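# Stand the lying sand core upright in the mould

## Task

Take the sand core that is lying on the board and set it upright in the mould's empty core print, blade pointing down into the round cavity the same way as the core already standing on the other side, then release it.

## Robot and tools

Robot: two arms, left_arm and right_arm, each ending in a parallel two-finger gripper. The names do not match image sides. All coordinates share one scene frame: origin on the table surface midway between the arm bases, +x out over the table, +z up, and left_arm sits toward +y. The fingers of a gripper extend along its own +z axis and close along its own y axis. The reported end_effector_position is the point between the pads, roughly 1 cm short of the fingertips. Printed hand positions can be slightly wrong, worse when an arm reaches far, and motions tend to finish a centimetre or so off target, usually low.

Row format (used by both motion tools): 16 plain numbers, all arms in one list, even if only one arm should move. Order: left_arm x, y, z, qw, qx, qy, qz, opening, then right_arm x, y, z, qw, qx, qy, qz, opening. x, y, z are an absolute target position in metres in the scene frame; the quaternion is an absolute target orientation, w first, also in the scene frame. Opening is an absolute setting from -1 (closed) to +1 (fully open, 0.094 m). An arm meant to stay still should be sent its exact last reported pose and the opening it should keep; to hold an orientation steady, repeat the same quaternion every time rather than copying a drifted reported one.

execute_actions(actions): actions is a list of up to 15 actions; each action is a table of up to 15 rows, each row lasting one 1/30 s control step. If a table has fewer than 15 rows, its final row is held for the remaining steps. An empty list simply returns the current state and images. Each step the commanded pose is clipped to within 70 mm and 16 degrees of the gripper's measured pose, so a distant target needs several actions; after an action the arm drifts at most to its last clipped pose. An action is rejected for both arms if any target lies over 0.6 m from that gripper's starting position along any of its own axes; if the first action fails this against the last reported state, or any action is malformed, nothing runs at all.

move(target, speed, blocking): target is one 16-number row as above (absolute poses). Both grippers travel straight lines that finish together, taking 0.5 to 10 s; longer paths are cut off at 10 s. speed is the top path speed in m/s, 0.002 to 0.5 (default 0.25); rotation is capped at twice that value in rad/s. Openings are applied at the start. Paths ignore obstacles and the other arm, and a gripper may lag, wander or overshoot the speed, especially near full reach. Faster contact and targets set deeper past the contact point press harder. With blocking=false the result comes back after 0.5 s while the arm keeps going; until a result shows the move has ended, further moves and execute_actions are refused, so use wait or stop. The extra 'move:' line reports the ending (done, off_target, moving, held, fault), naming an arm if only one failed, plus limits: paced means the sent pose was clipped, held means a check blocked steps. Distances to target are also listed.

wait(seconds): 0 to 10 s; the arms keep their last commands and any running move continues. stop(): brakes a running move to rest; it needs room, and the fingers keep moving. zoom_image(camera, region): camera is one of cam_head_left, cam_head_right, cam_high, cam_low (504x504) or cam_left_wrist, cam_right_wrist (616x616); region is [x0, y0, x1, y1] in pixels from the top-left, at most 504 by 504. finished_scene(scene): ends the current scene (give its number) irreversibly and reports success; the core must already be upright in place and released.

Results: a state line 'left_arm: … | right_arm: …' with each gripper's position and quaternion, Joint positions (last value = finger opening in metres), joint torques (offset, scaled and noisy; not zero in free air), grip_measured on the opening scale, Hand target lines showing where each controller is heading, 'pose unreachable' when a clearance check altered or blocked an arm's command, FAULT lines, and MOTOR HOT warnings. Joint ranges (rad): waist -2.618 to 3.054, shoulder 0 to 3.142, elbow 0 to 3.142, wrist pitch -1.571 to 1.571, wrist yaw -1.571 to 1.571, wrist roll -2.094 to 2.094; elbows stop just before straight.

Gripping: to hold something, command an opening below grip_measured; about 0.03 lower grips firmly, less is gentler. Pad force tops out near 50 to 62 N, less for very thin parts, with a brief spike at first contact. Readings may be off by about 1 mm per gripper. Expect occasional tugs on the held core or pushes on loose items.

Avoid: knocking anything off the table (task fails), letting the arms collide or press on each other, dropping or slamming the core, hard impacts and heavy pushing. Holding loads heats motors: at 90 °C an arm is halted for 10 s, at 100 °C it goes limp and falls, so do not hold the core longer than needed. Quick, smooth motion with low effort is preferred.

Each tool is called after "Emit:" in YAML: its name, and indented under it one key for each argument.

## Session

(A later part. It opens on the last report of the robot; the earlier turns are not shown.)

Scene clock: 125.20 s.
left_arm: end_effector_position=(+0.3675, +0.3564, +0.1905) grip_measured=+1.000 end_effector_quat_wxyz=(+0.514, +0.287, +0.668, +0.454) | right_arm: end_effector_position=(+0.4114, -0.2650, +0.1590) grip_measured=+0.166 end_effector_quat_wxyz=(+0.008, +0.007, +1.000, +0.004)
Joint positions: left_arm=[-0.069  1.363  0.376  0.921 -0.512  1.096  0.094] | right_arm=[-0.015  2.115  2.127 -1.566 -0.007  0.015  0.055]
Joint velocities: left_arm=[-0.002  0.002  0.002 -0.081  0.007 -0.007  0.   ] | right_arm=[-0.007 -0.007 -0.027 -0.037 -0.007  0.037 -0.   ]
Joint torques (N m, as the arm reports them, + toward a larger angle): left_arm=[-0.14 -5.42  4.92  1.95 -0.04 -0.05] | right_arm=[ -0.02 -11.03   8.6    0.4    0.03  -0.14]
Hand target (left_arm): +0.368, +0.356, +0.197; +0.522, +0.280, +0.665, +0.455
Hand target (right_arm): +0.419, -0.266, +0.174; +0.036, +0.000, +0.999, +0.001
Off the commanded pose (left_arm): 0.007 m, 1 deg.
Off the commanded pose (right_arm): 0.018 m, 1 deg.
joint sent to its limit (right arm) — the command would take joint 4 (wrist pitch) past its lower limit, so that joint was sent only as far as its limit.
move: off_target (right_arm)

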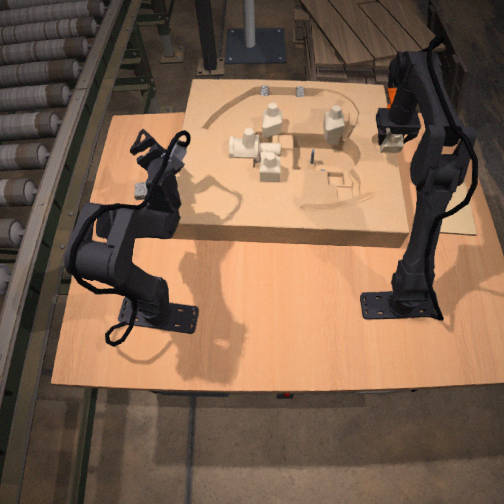

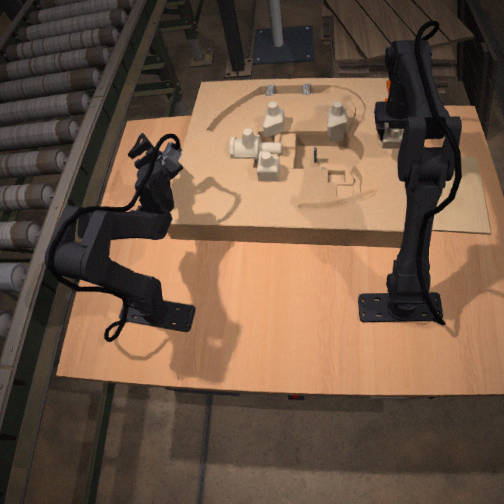

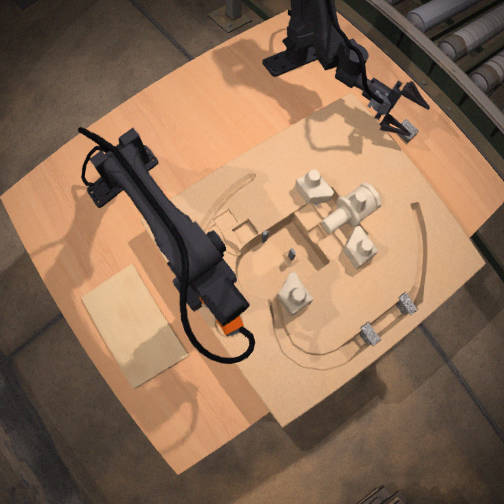

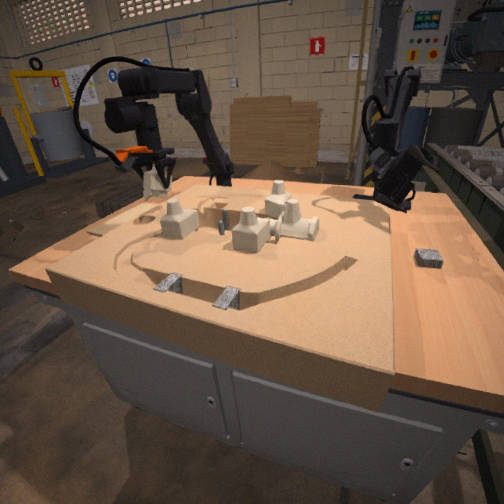

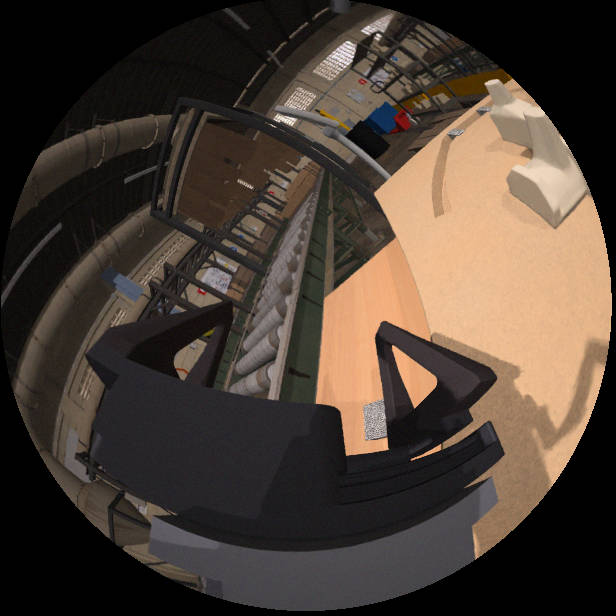

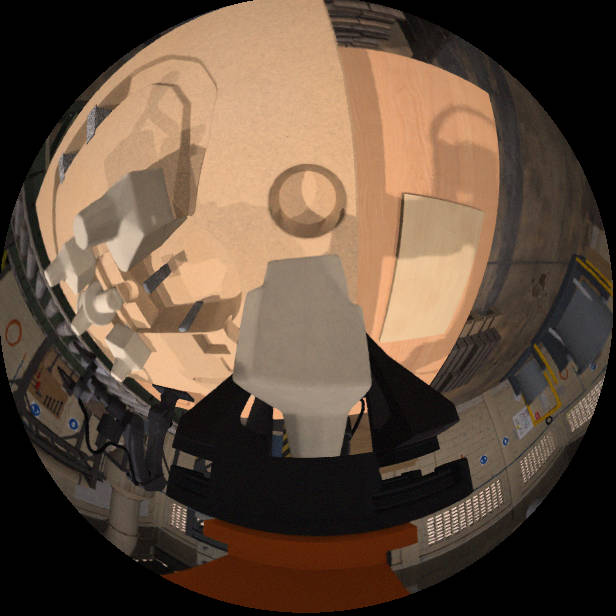

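Emit:
execute_actions:
  actions:
    - [[0.368,0.356,0.197,0.522,0.280,0.665,0.455,1,0.42,-0.258,0.165,0.0,0,1,0,0.13]]
    - [[0.368,0.356,0.197,0.522,0.280,0.665,0.455,1,0.42,-0.255,0.155,-0.02,0,1,0,0.13]]
    - [[0.368,0.356,0.197,0.522,0.280,0.665,0.455,1,0.42,-0.255,0.147,-0.03,0,1,0,0.13]]

Emit:
zoom_image:
  camera: "cam_low"
  region: [110,140,210,230]

Scene clock: 129.67 s.
left_arm: end_effector_position=(+0.3675, +0.3564, +0.1905) grip_measured=+1.000 end_effector_quat_wxyz=(+0.514, +0.287, +0.668, +0.454) | right_arm: end_effector_position=(+0.4131, -0.2577, +0.1340) grip_measured=+0.166 end_effector_quat_wxyz=(-0.024, -0.001, +1.000, +0.002)
Joint positions: left_arm=[-0.069  1.363  0.376  0.921 -0.512  1.096  0.094] | right_arm=[ 0.003  2.18   2.127 -1.566 -0.005  0.018  0.055]
Joint velocities: left_arm=[ 0.002 -0.022  0.017 -0.037 -0.081 -0.022  0.   ] | right_arm=[ 0.002 -0.002  0.002 -0.037  0.066 -0.022 -0.001]
Joint torques (N m, as the arm reports them, + toward a larger angle): left_arm=[-0.19 -5.36  4.97  1.95 -0.04 -0.06] | right_arm=[  0.56 -11.67   7.82   0.28   0.03   0.06]
Hand target (left_arm): +0.368, +0.356, +0.197; +0.522, +0.280, +0.665, +0.455
Hand target (right_arm): +0.419, -0.255, +0.147; -0.002, -0.000, +1.000, +0.001
Off the commanded pose (left_arm): 0.007 m, 1 deg.
Off the commanded pose (right_arm): 0.015 m, 1 deg.
joint sent to its limit (right arm) — the command would take joint 4 (wrist pitch) past its lower limit, so that joint was sent only as far as its limit.

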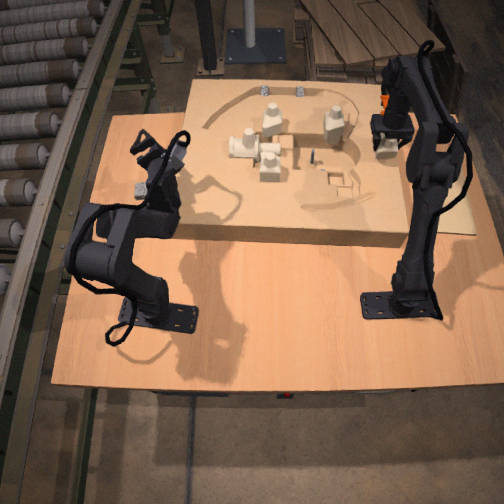

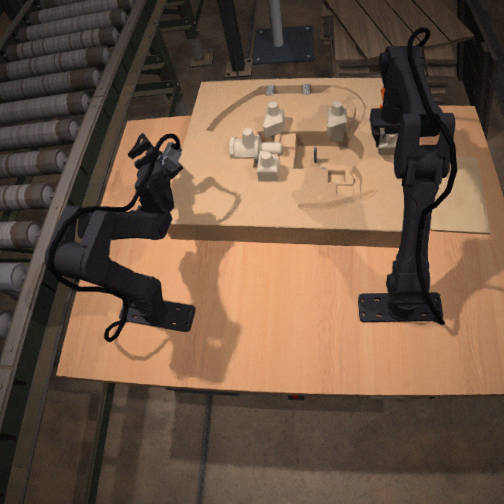

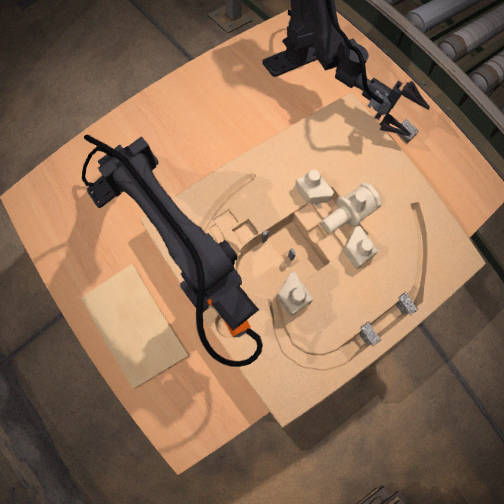

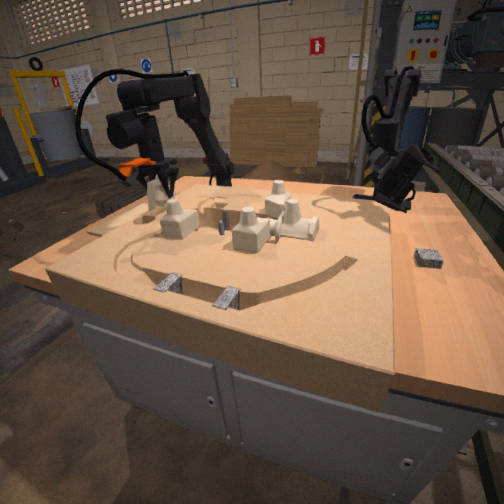

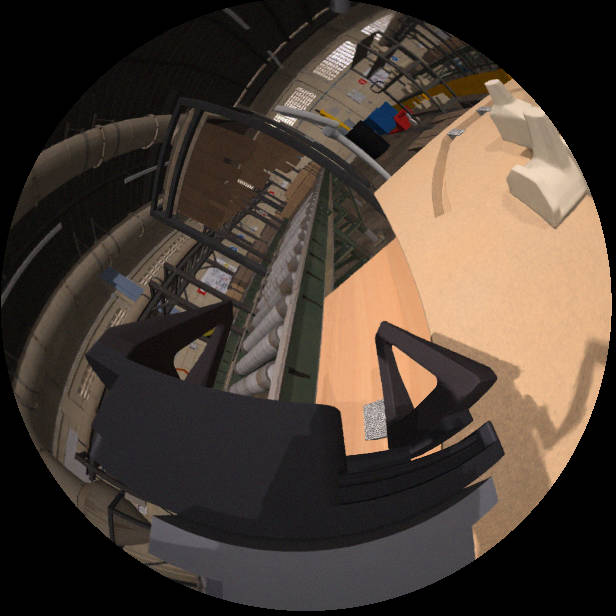

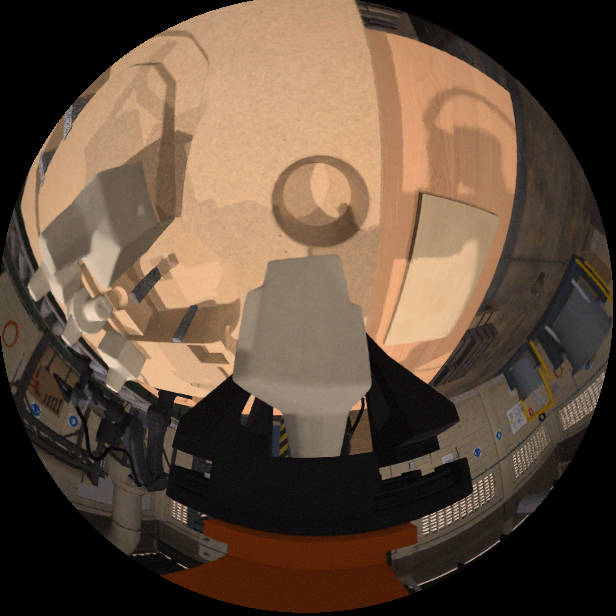

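Region (110, 140, 210, 230) of cam_low's 504x504 image, scaled by 5.040, with more detail than that image has; it fills the top 454 rows of this view, and the rest is white.

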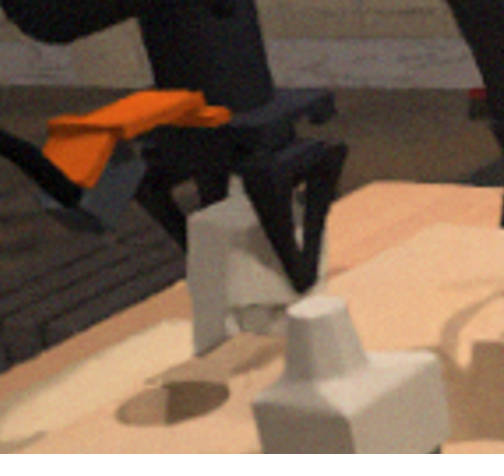

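Continuing down until contact.

Emit:
execute_actions:
  actions:
    - [[0.368,0.356,0.197,0.522,0.280,0.665,0.455,1,0.42,-0.255,0.141,-0.04,0,0.999,0,0.13]]
    - [[0.368,0.356,0.197,0.522,0.280,0.665,0.455,1,0.42,-0.255,0.135,-0.045,0,0.999,0,0.13]]
    - [[0.368,0.356,0.197,0.522,0.280,0.665,0.455,1,0.42,-0.255,0.129,-0.05,0,0.999,0,0.13]]

Emit:
zoom_image:
  camera: "cam_low"
  region: [110,140,210,230]

Scene clock: 133.73 s.
left_arm: end_effector_position=(+0.3675, +0.3564, +0.1905) grip_measured=+1.000 end_effector_quat_wxyz=(+0.514, +0.287, +0.668, +0.454) | right_arm: end_effector_position=(+0.4133, -0.2578, +0.1234) grip_measured=+0.166 end_effector_quat_wxyz=(-0.038, -0.001, +0.999, +0.002)
Joint positions: left_arm=[-0.069  1.363  0.376  0.921 -0.512  1.096  0.094] | right_arm=[ 0.003  2.207  2.127 -1.566 -0.005  0.018  0.055]
Joint velocities: left_arm=[-0.002 -0.002 -0.007 -0.066 -0.037 -0.022  0.   ] | right_arm=[-0.007  0.007  0.012 -0.007  0.022  0.007 -0.001]
Joint torques (N m, as the arm reports them, + toward a larger angle): left_arm=[-0.08 -5.35  4.95  1.96 -0.04 -0.07] | right_arm=[  0.51 -10.59   7.56   0.23   0.02   0.05]
Hand target (left_arm): +0.368, +0.356, +0.197; +0.522, +0.280, +0.665, +0.455
Hand target (right_arm): +0.420, -0.255, +0.129; -0.025, -0.000, +1.000, +0.001
Off the commanded pose (left_arm): 0.007 m, 1 deg.
Off the commanded pose (right_arm): 0.009 m, 1 deg.
joint sent to its limit (right arm) — the command would take joint 4 (wrist pitch) past its lower limit, so that joint was sent only as far as its limit.

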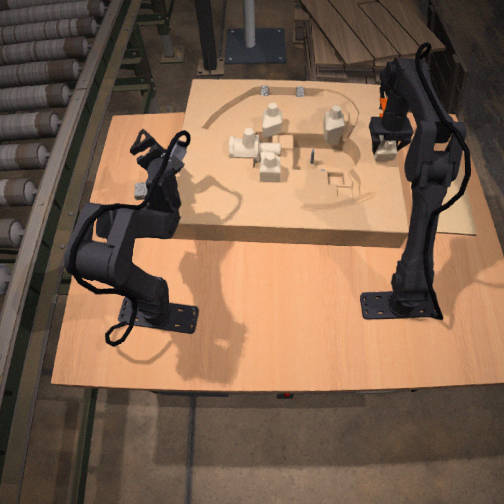

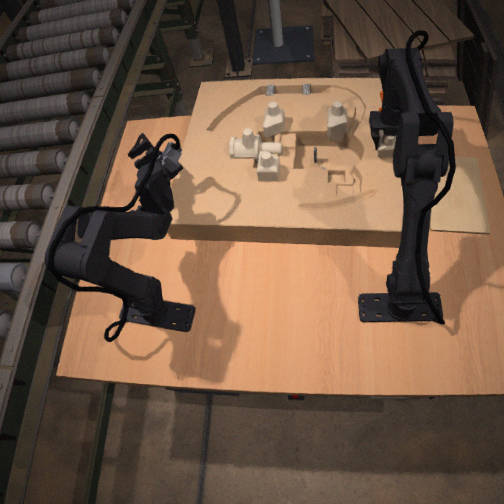

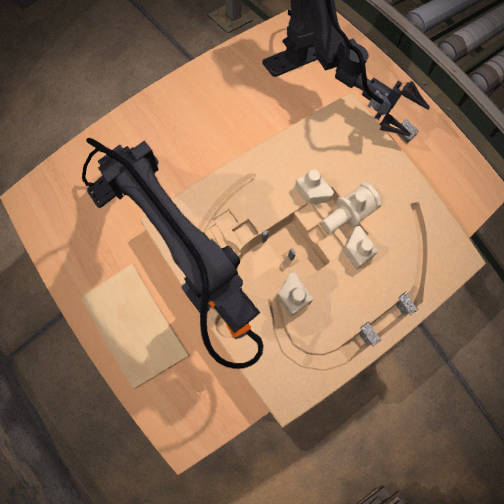

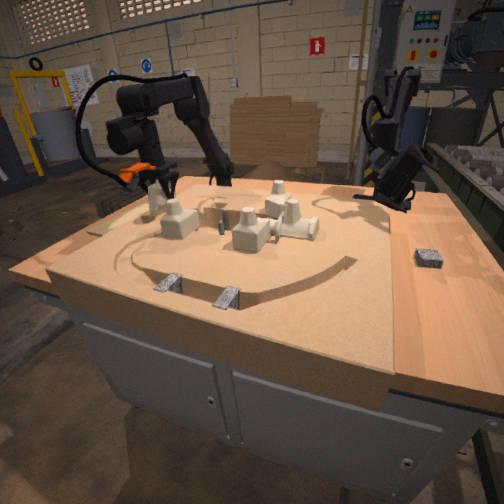

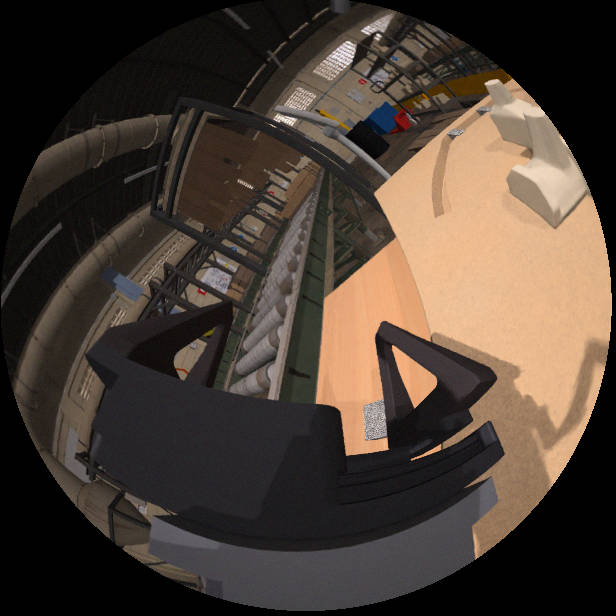

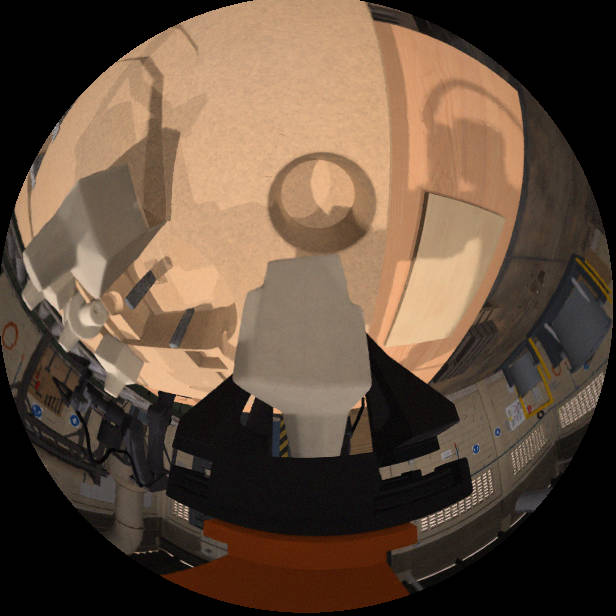

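Region (110, 140, 210, 230) of cam_low's 504x504 image, scaled by 5.040, with more detail than that image has; it fills the top 454 rows of this view, and the rest is white.

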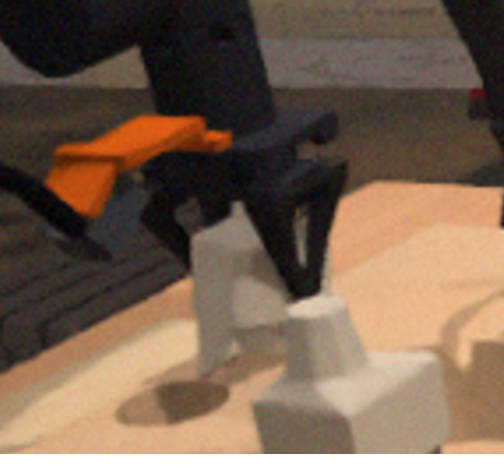

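Emit:
execute_actions:
  actions:
    - [[0.368,0.356,0.197,0.522,0.280,0.665,0.455,1,0.419,-0.256,0.126,-0.05,0,0.999,0,0.16]]
    - [[0.368,0.356,0.197,0.522,0.280,0.665,0.455,1,0.419,-0.256,0.126,-0.05,0,0.999,0,0.23]]

Emit:
zoom_image:
  camera: "cam_low"
  region: [110,140,210,230]

Scene clock: 136.87 s.
left_arm: end_effector_position=(+0.3675, +0.3564, +0.1905) grip_measured=+1.000 end_effector_quat_wxyz=(+0.514, +0.287, +0.668, +0.454) | right_arm: end_effector_position=(+0.4133, -0.2584, +0.1234) grip_measured=+0.229 end_effector_quat_wxyz=(-0.038, -0.001, +0.999, +0.000)
Joint positions: left_arm=[-0.069  1.363  0.376  0.921 -0.512  1.096  0.094] | right_arm=[ 0.003  2.207  2.127 -1.566 -0.002  0.018  0.058]
Joint velocities: left_arm=[-0.002  0.002  0.002 -0.051  0.037 -0.037  0.   ] | right_arm=[-0.012  0.002 -0.012 -0.066 -0.007  0.022 -0.   ]
Joint torques (N m, as the arm reports them, + toward a larger angle): left_arm=[-0.02 -5.42  4.87  1.96 -0.05 -0.05] | right_arm=[  0.32 -10.16   7.2    0.23  -0.01   0.03]
Hand target (left_arm): +0.368, +0.356, +0.197; +0.522, +0.280, +0.665, +0.455
Hand target (right_arm): +0.419, -0.256, +0.126; -0.030, -0.000, +1.000, +0.001
Off the commanded pose (left_arm): 0.007 m, 1 deg.
Off the commanded pose (right_arm): 0.007 m, 1 deg.
joint sent to its limit (right arm) — the command would take joint 4 (wrist pitch) past its lower limit, so that joint was sent only as far as its limit.

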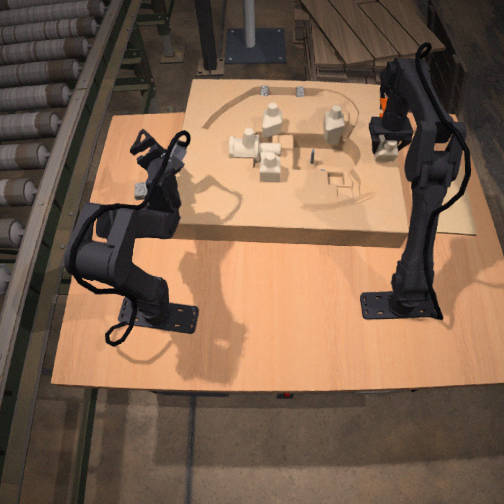

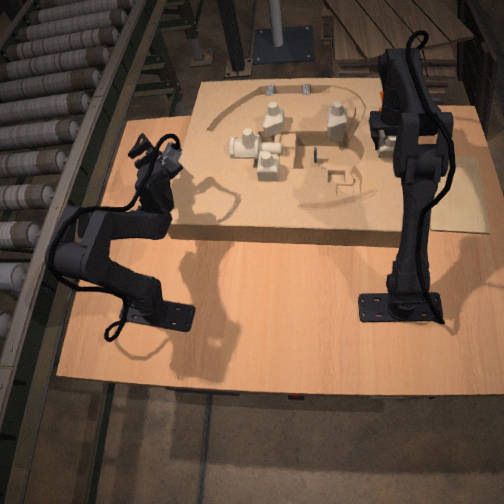

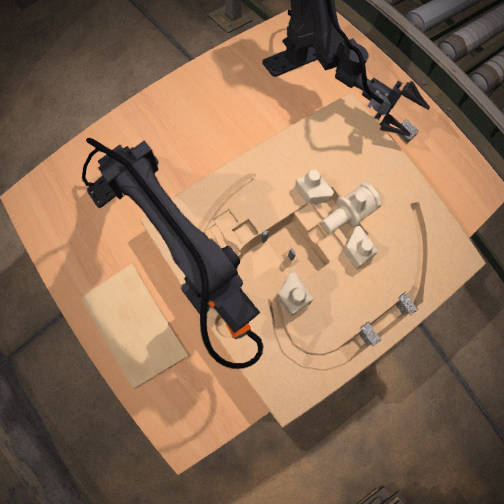

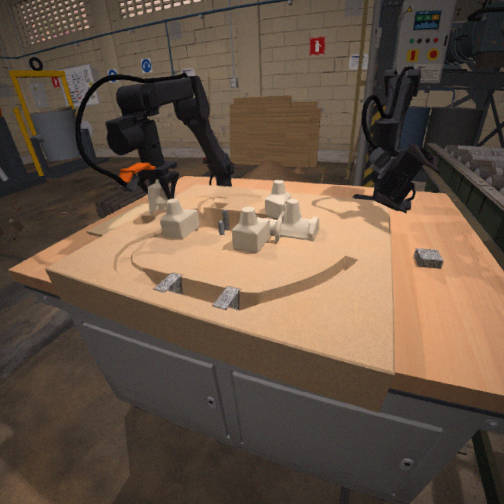

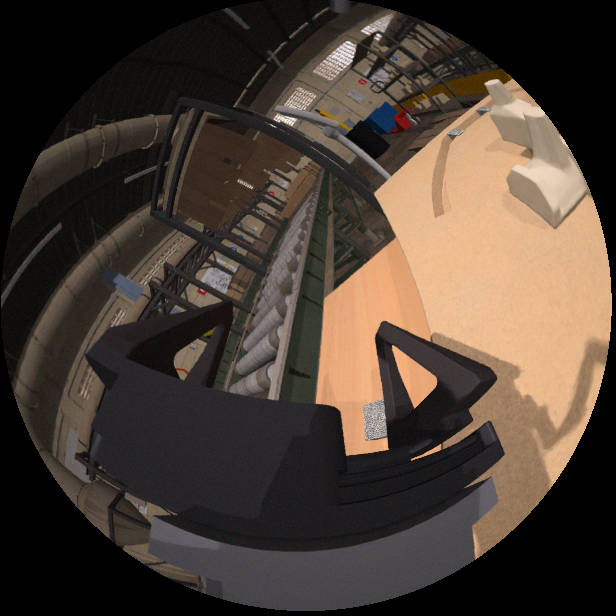

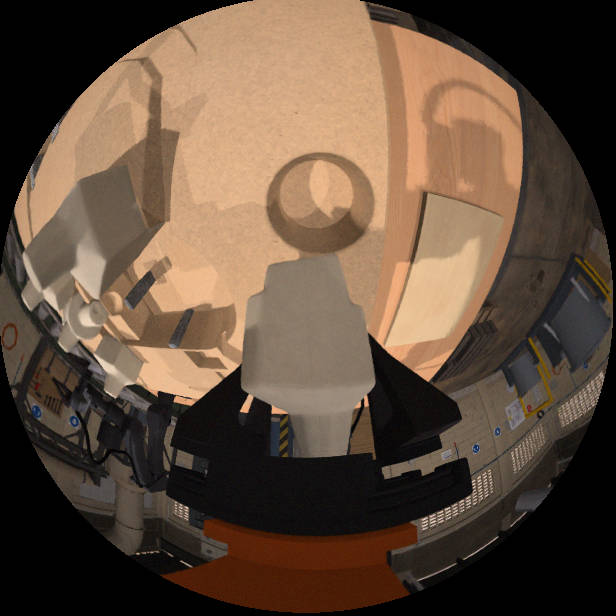

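Region (110, 140, 210, 230) of cam_low's 504x504 image, scaled by 5.040, with more detail than that image has; it fills the top 454 rows of this view, and the rest is white.

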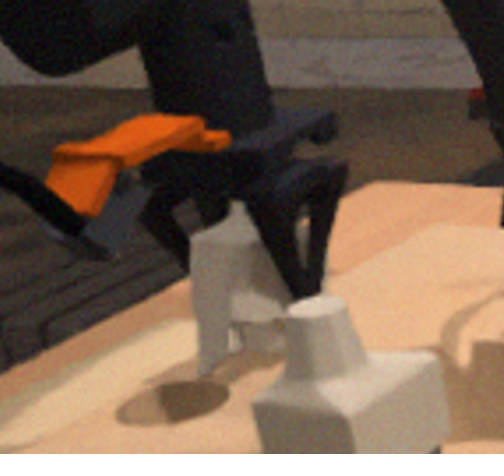

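Emit:
execute_actions:
  actions:
    - [[0.368,0.356,0.197,0.522,0.280,0.665,0.455,1,0.417,-0.257,0.14,-0.02,0,1,0,0.24]]
    - [[0.368,0.356,0.197,0.522,0.280,0.665,0.455,1,0.415,-0.257,0.14,0.06,0,0.998,0,0.24]]
    - [[0.368,0.356,0.197,0.522,0.280,0.665,0.455,1,0.415,-0.257,0.14,0.14,0,0.99,0,0.24]]
    - [[0.368,0.356,0.197,0.522,0.280,0.665,0.455,1,0.415,-0.257,0.14,0.21,0,0.978,0,0.24]]
    - [[0.368,0.356,0.197,0.522,0.280,0.665,0.455,1,0.415,-0.257,0.14,0.27,0,0.963,0,0.24]]

Emit:
zoom_image:
  camera: "cam_low"
  region: [110,140,210,230]

Scene clock: 144.13 s.
left_arm: end_effector_position=(+0.3675, +0.3564, +0.1905) grip_measured=+1.000 end_effector_quat_wxyz=(+0.514, +0.287, +0.668, +0.454) | right_arm: end_effector_position=(+0.4132, -0.2603, +0.1297) grip_measured=+0.239 end_effector_quat_wxyz=(+0.249, +0.000, +0.969, +0.000)
Joint positions: left_arm=[-0.069  1.363  0.376  0.921 -0.512  1.096  0.094] | right_arm=[ 0.003  1.637  1.259 -0.691  0.009  0.018  0.058]
Joint velocities: left_arm=[-0.002  0.002  0.012  0.022 -0.007 -0.037  0.   ] | right_arm=[-0.002  0.002 -0.002  0.037 -0.007  0.066  0.001]
Joint torques (N m, as the arm reports them, + toward a larger angle): left_arm=[-0.09 -5.39  4.88  1.96 -0.03 -0.06] | right_arm=[ 0.86 -9.49  5.39  1.41  0.07  0.03]
Hand target (left_arm): +0.368, +0.356, +0.197; +0.522, +0.280, +0.665, +0.455
Hand target (right_arm): +0.415, -0.257, +0.140; +0.269, -0.001, +0.963, -0.001
Off the commanded pose (left_arm): 0.007 m, 1 deg.
Off the commanded pose (right_arm): 0.011 m, 3 deg.

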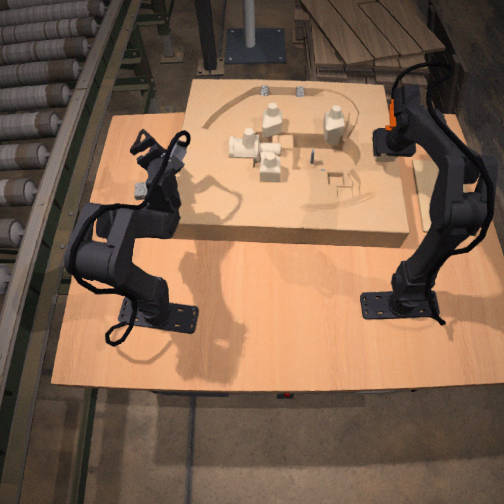

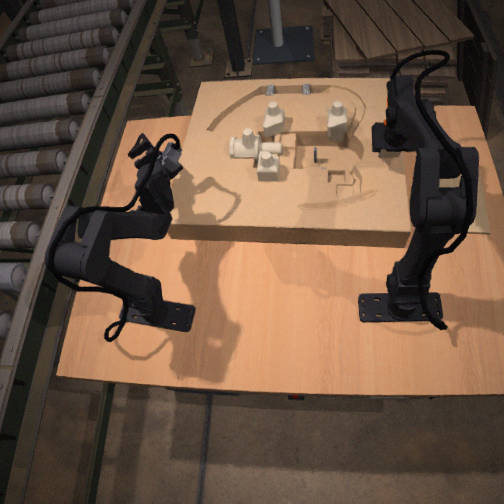

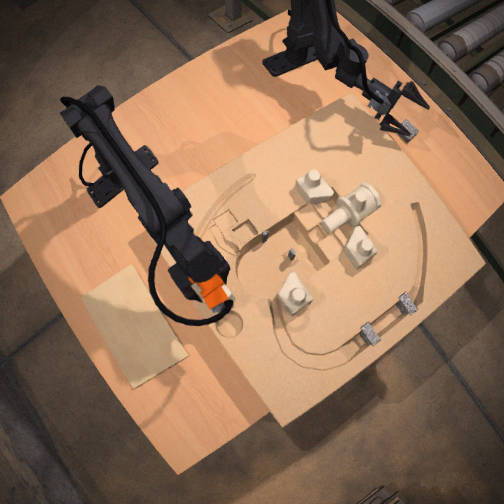

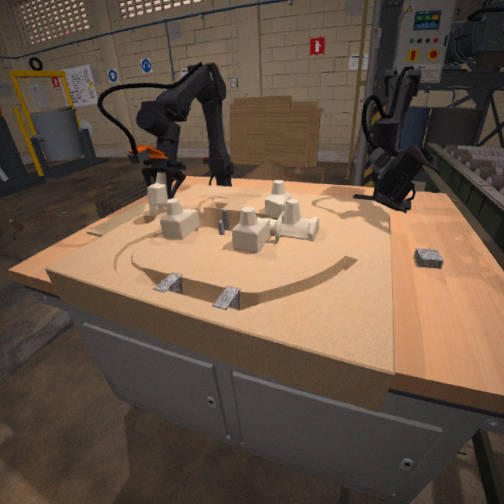

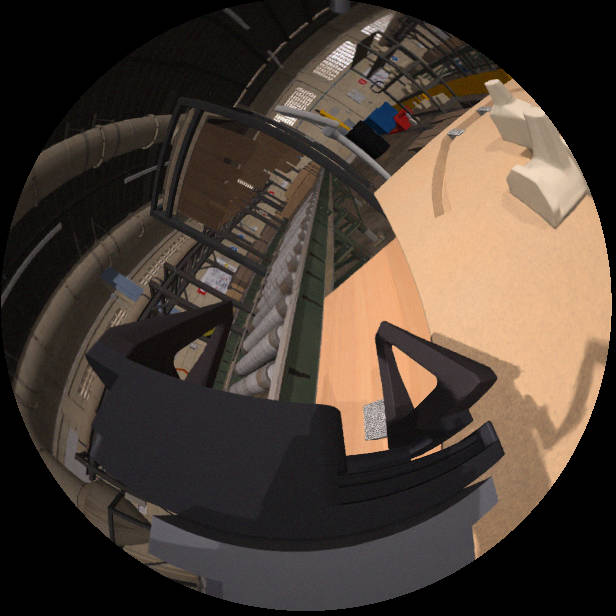

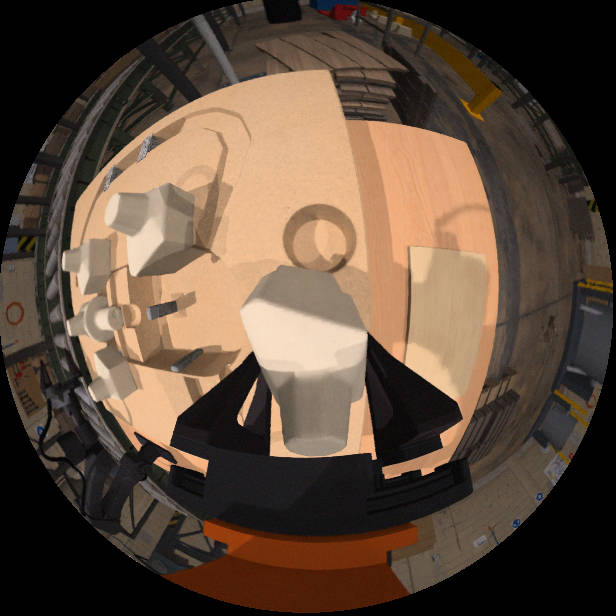

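Region (110, 140, 210, 230) of cam_low's 504x504 image, scaled by 5.040, with more detail than that image has; it fills the top 454 rows of this view, and the rest is white.

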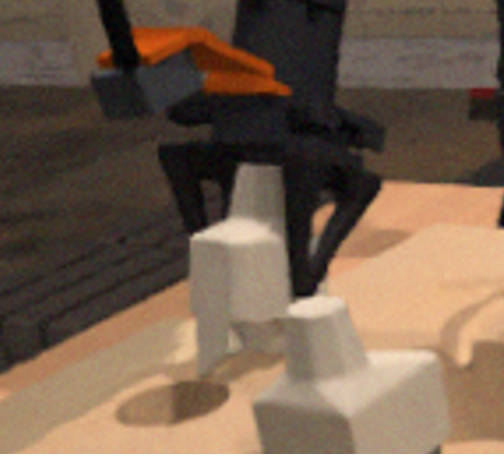

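Emit:
execute_actions:
  actions:
    - [[0.368,0.356,0.197,0.522,0.280,0.665,0.455,1,0.415,-0.258,0.14,0.27,0,0.963,0,0.13]]
    - [[0.368,0.356,0.197,0.522,0.280,0.665,0.455,1,0.415,-0.258,0.155,0.27,0,0.963,0,0.13],[0.368,0.356,0.197,0.522,0.280,0.665,0.455,1,0.415,-0.258,0.16,0.27,0,0.963,0,0.13],[0.368,0.356,0.197,0.522,0.280,0.665,0.455,1,0.415,-0.258,0.165,0.27,0,0.963,0,0.13],[0.368,0.356,0.197,0.522,0.280,0.665,0.455,1,0.415,-0.258,0.17,0.27,0,0.963,0,0.13],[0.368,0.356,0.197,0.522,0.280,0.665,0.455,1,0.415,-0.258,0.175,0.27,0,0.963,0,0.13],[0.368,0.356,0.197,0.522,0.280,0.665,0.455,1,0.415,-0.258,0.18,0.27,0,0.963,0,0.13],[0.368,0.356,0.197,0.522,0.280,0.665,0.455,1,0.415,-0.258,0.185,0.27,0,0.963,0,0.13],[0.368,0.356,0.197,0.522,0.280,0.665,0.455,1,0.415,-0.258,0.19,0.27,0,0.963,0,0.13]]
    - [[0.368,0.356,0.197,0.522,0.280,0.665,0.455,1,0.41,-0.25,0.21,0.24,0,0.971,0,0.13]]

Emit:
move:
  target: [0.368,0.356,0.197,0.522,0.280,0.665,0.455,1,0.385,-0.128,0.19,0.14,0,0.99,0,0.13]
  speed: 0.12

Emit:
zoom_image:
  camera: "cam_low"
  region: [170,150,260,230]

Emit:
zoom_image:
  camera: "cam_head_left"
  region: [290,110,390,210]

Scene clock: 153.87 s.
left_arm: end_effector_position=(+0.3675, +0.3564, +0.1905) grip_measured=+1.000 end_effector_quat_wxyz=(+0.514, +0.287, +0.668, +0.454) | right_arm: end_effector_position=(+0.3992, -0.2509, +0.1923) grip_measured=+0.155 end_effector_quat_wxyz=(+0.210, -0.004, +0.978, +0.001)
Joint positions: left_arm=[-0.069  1.363  0.376  0.921 -0.512  1.096  0.094] | right_arm=[ 0.031  1.653  1.561 -1.056  0.016  0.036  0.054]
Joint velocities: left_arm=[ 0.007 -0.002  0.007  0.007  0.007 -0.051  0.   ] | right_arm=[ 0.002 -0.002 -0.007 -0.081  0.051 -0.051 -0.   ]
Joint torques (N m, as the arm reports them, + toward a larger angle): left_arm=[-0.11 -5.36  4.93  1.96 -0.06 -0.06] | right_arm=[ 0.34 -7.36  8.9   1.47  0.1   0.08]
Hand target (left_arm): +0.368, +0.356, +0.197; +0.522, +0.280, +0.665, +0.455
Hand target (right_arm): +0.410, -0.250, +0.210; +0.240, -0.000, +0.971, +0.000
Off the commanded pose (left_arm): 0.007 m, 1 deg.
Off the commanded pose (right_arm): 0.021 m, 4 deg.

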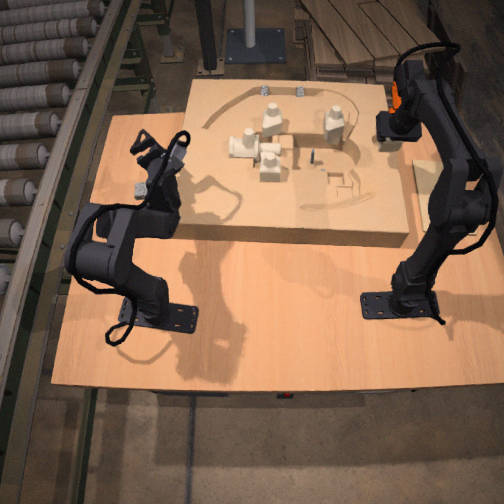

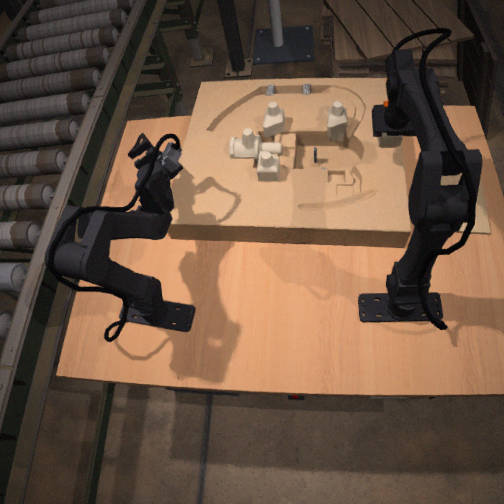

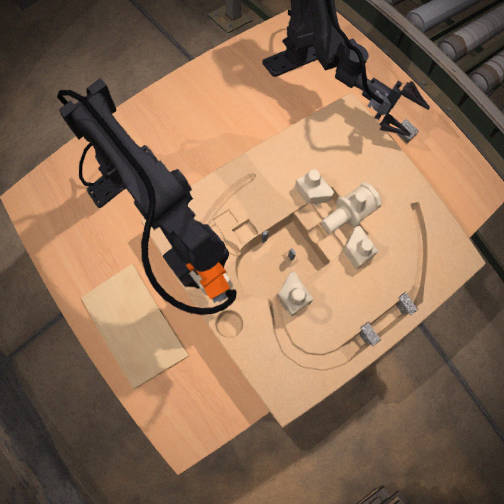

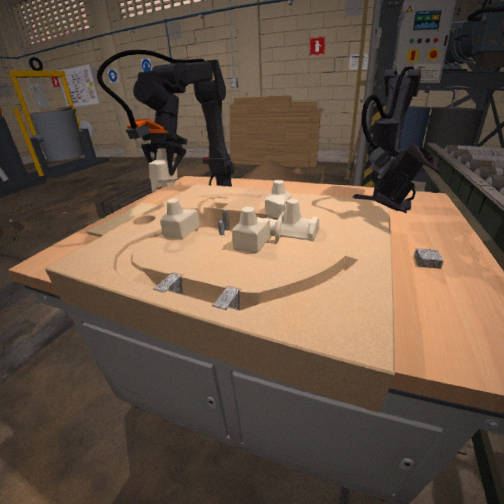

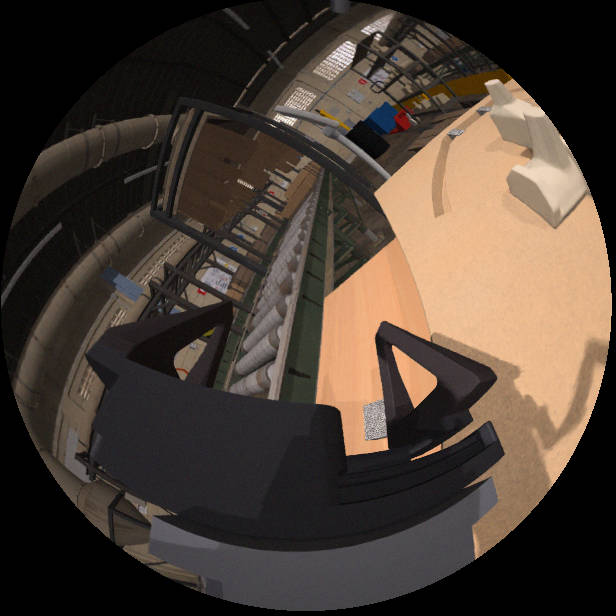

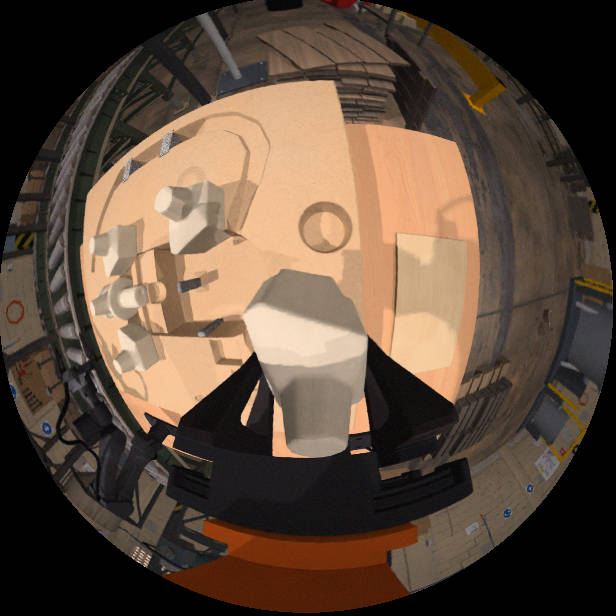

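Scene clock: 155.43 s.
left_arm: end_effector_position=(+0.3675, +0.3564, +0.1905) grip_measured=+1.000 end_effector_quat_wxyz=(+0.514, +0.287, +0.668, +0.454) | right_arm: end_effector_position=(+0.3739, -0.1290, +0.1726) grip_measured=+0.155 end_effector_quat_wxyz=(+0.107, -0.007, +0.994, -0.004)
Joint positions: left_arm=[-0.069  1.363  0.376  0.921 -0.512  1.096  0.094] | right_arm=[ 0.382  1.863  1.798 -1.31   0.089  0.377  0.054]
Joint velocities: left_arm=[ 0.002 -0.017  0.002 -0.007  0.007  0.007  0.   ] | right_arm=[-0.017 -0.012 -0.002 -0.022  0.037 -0.022  0.001]
Joint torques (N m, as the arm reports them, + toward a larger angle): left_arm=[-0.04 -5.39  4.92  1.95 -0.04 -0.04] | right_arm=[-0.04 -9.1   8.8   0.87  0.26  0.07]
Hand target (left_arm): +0.368, +0.356, +0.197; +0.522, +0.280, +0.665, +0.455
Hand target (right_arm): +0.384, -0.128, +0.190; +0.138, +0.001, +0.990, -0.000
Off the commanded pose (left_arm): 0.007 m, 1 deg.
Off the commanded pose (right_arm): 0.021 m, 4 deg.
move: off_target (right_arm)

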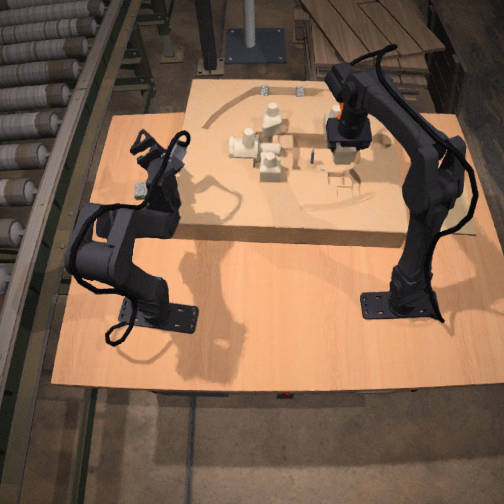

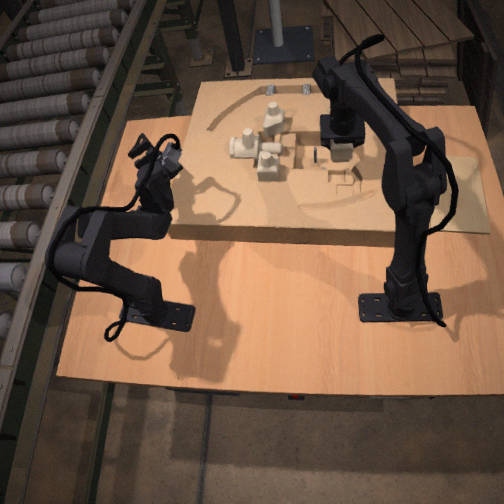

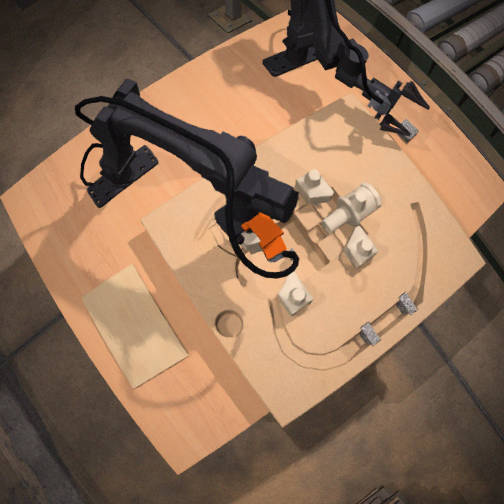

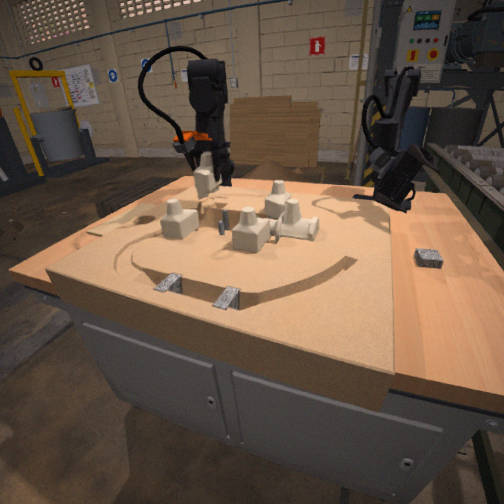

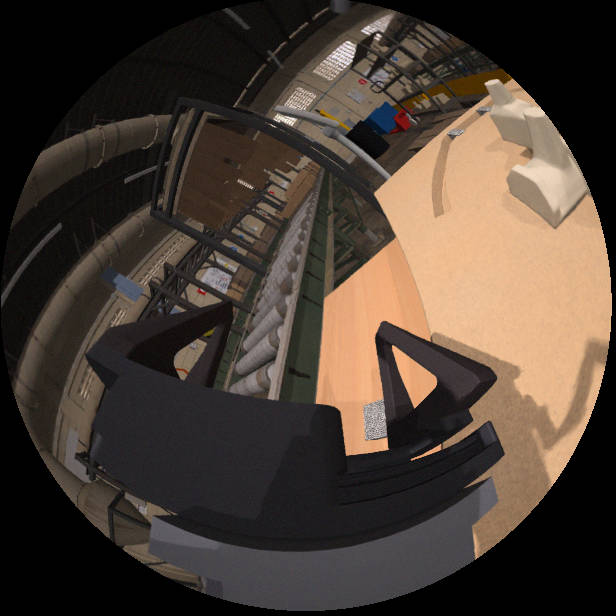

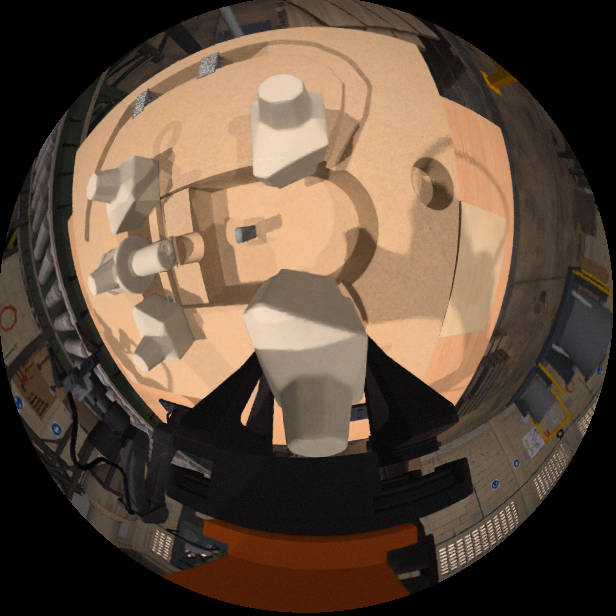

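Region (170, 150, 260, 230) of cam_low's 504x504 image, scaled by 5.600, with more detail than that image has.

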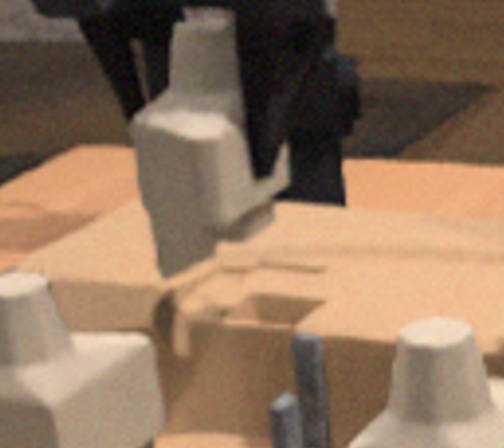

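Region (290, 110, 390, 210) of cam_head_left's 504x504 image, scaled by 5.040, with more detail than that image has.

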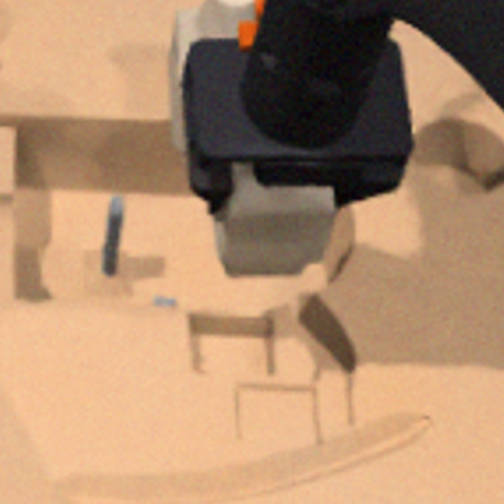

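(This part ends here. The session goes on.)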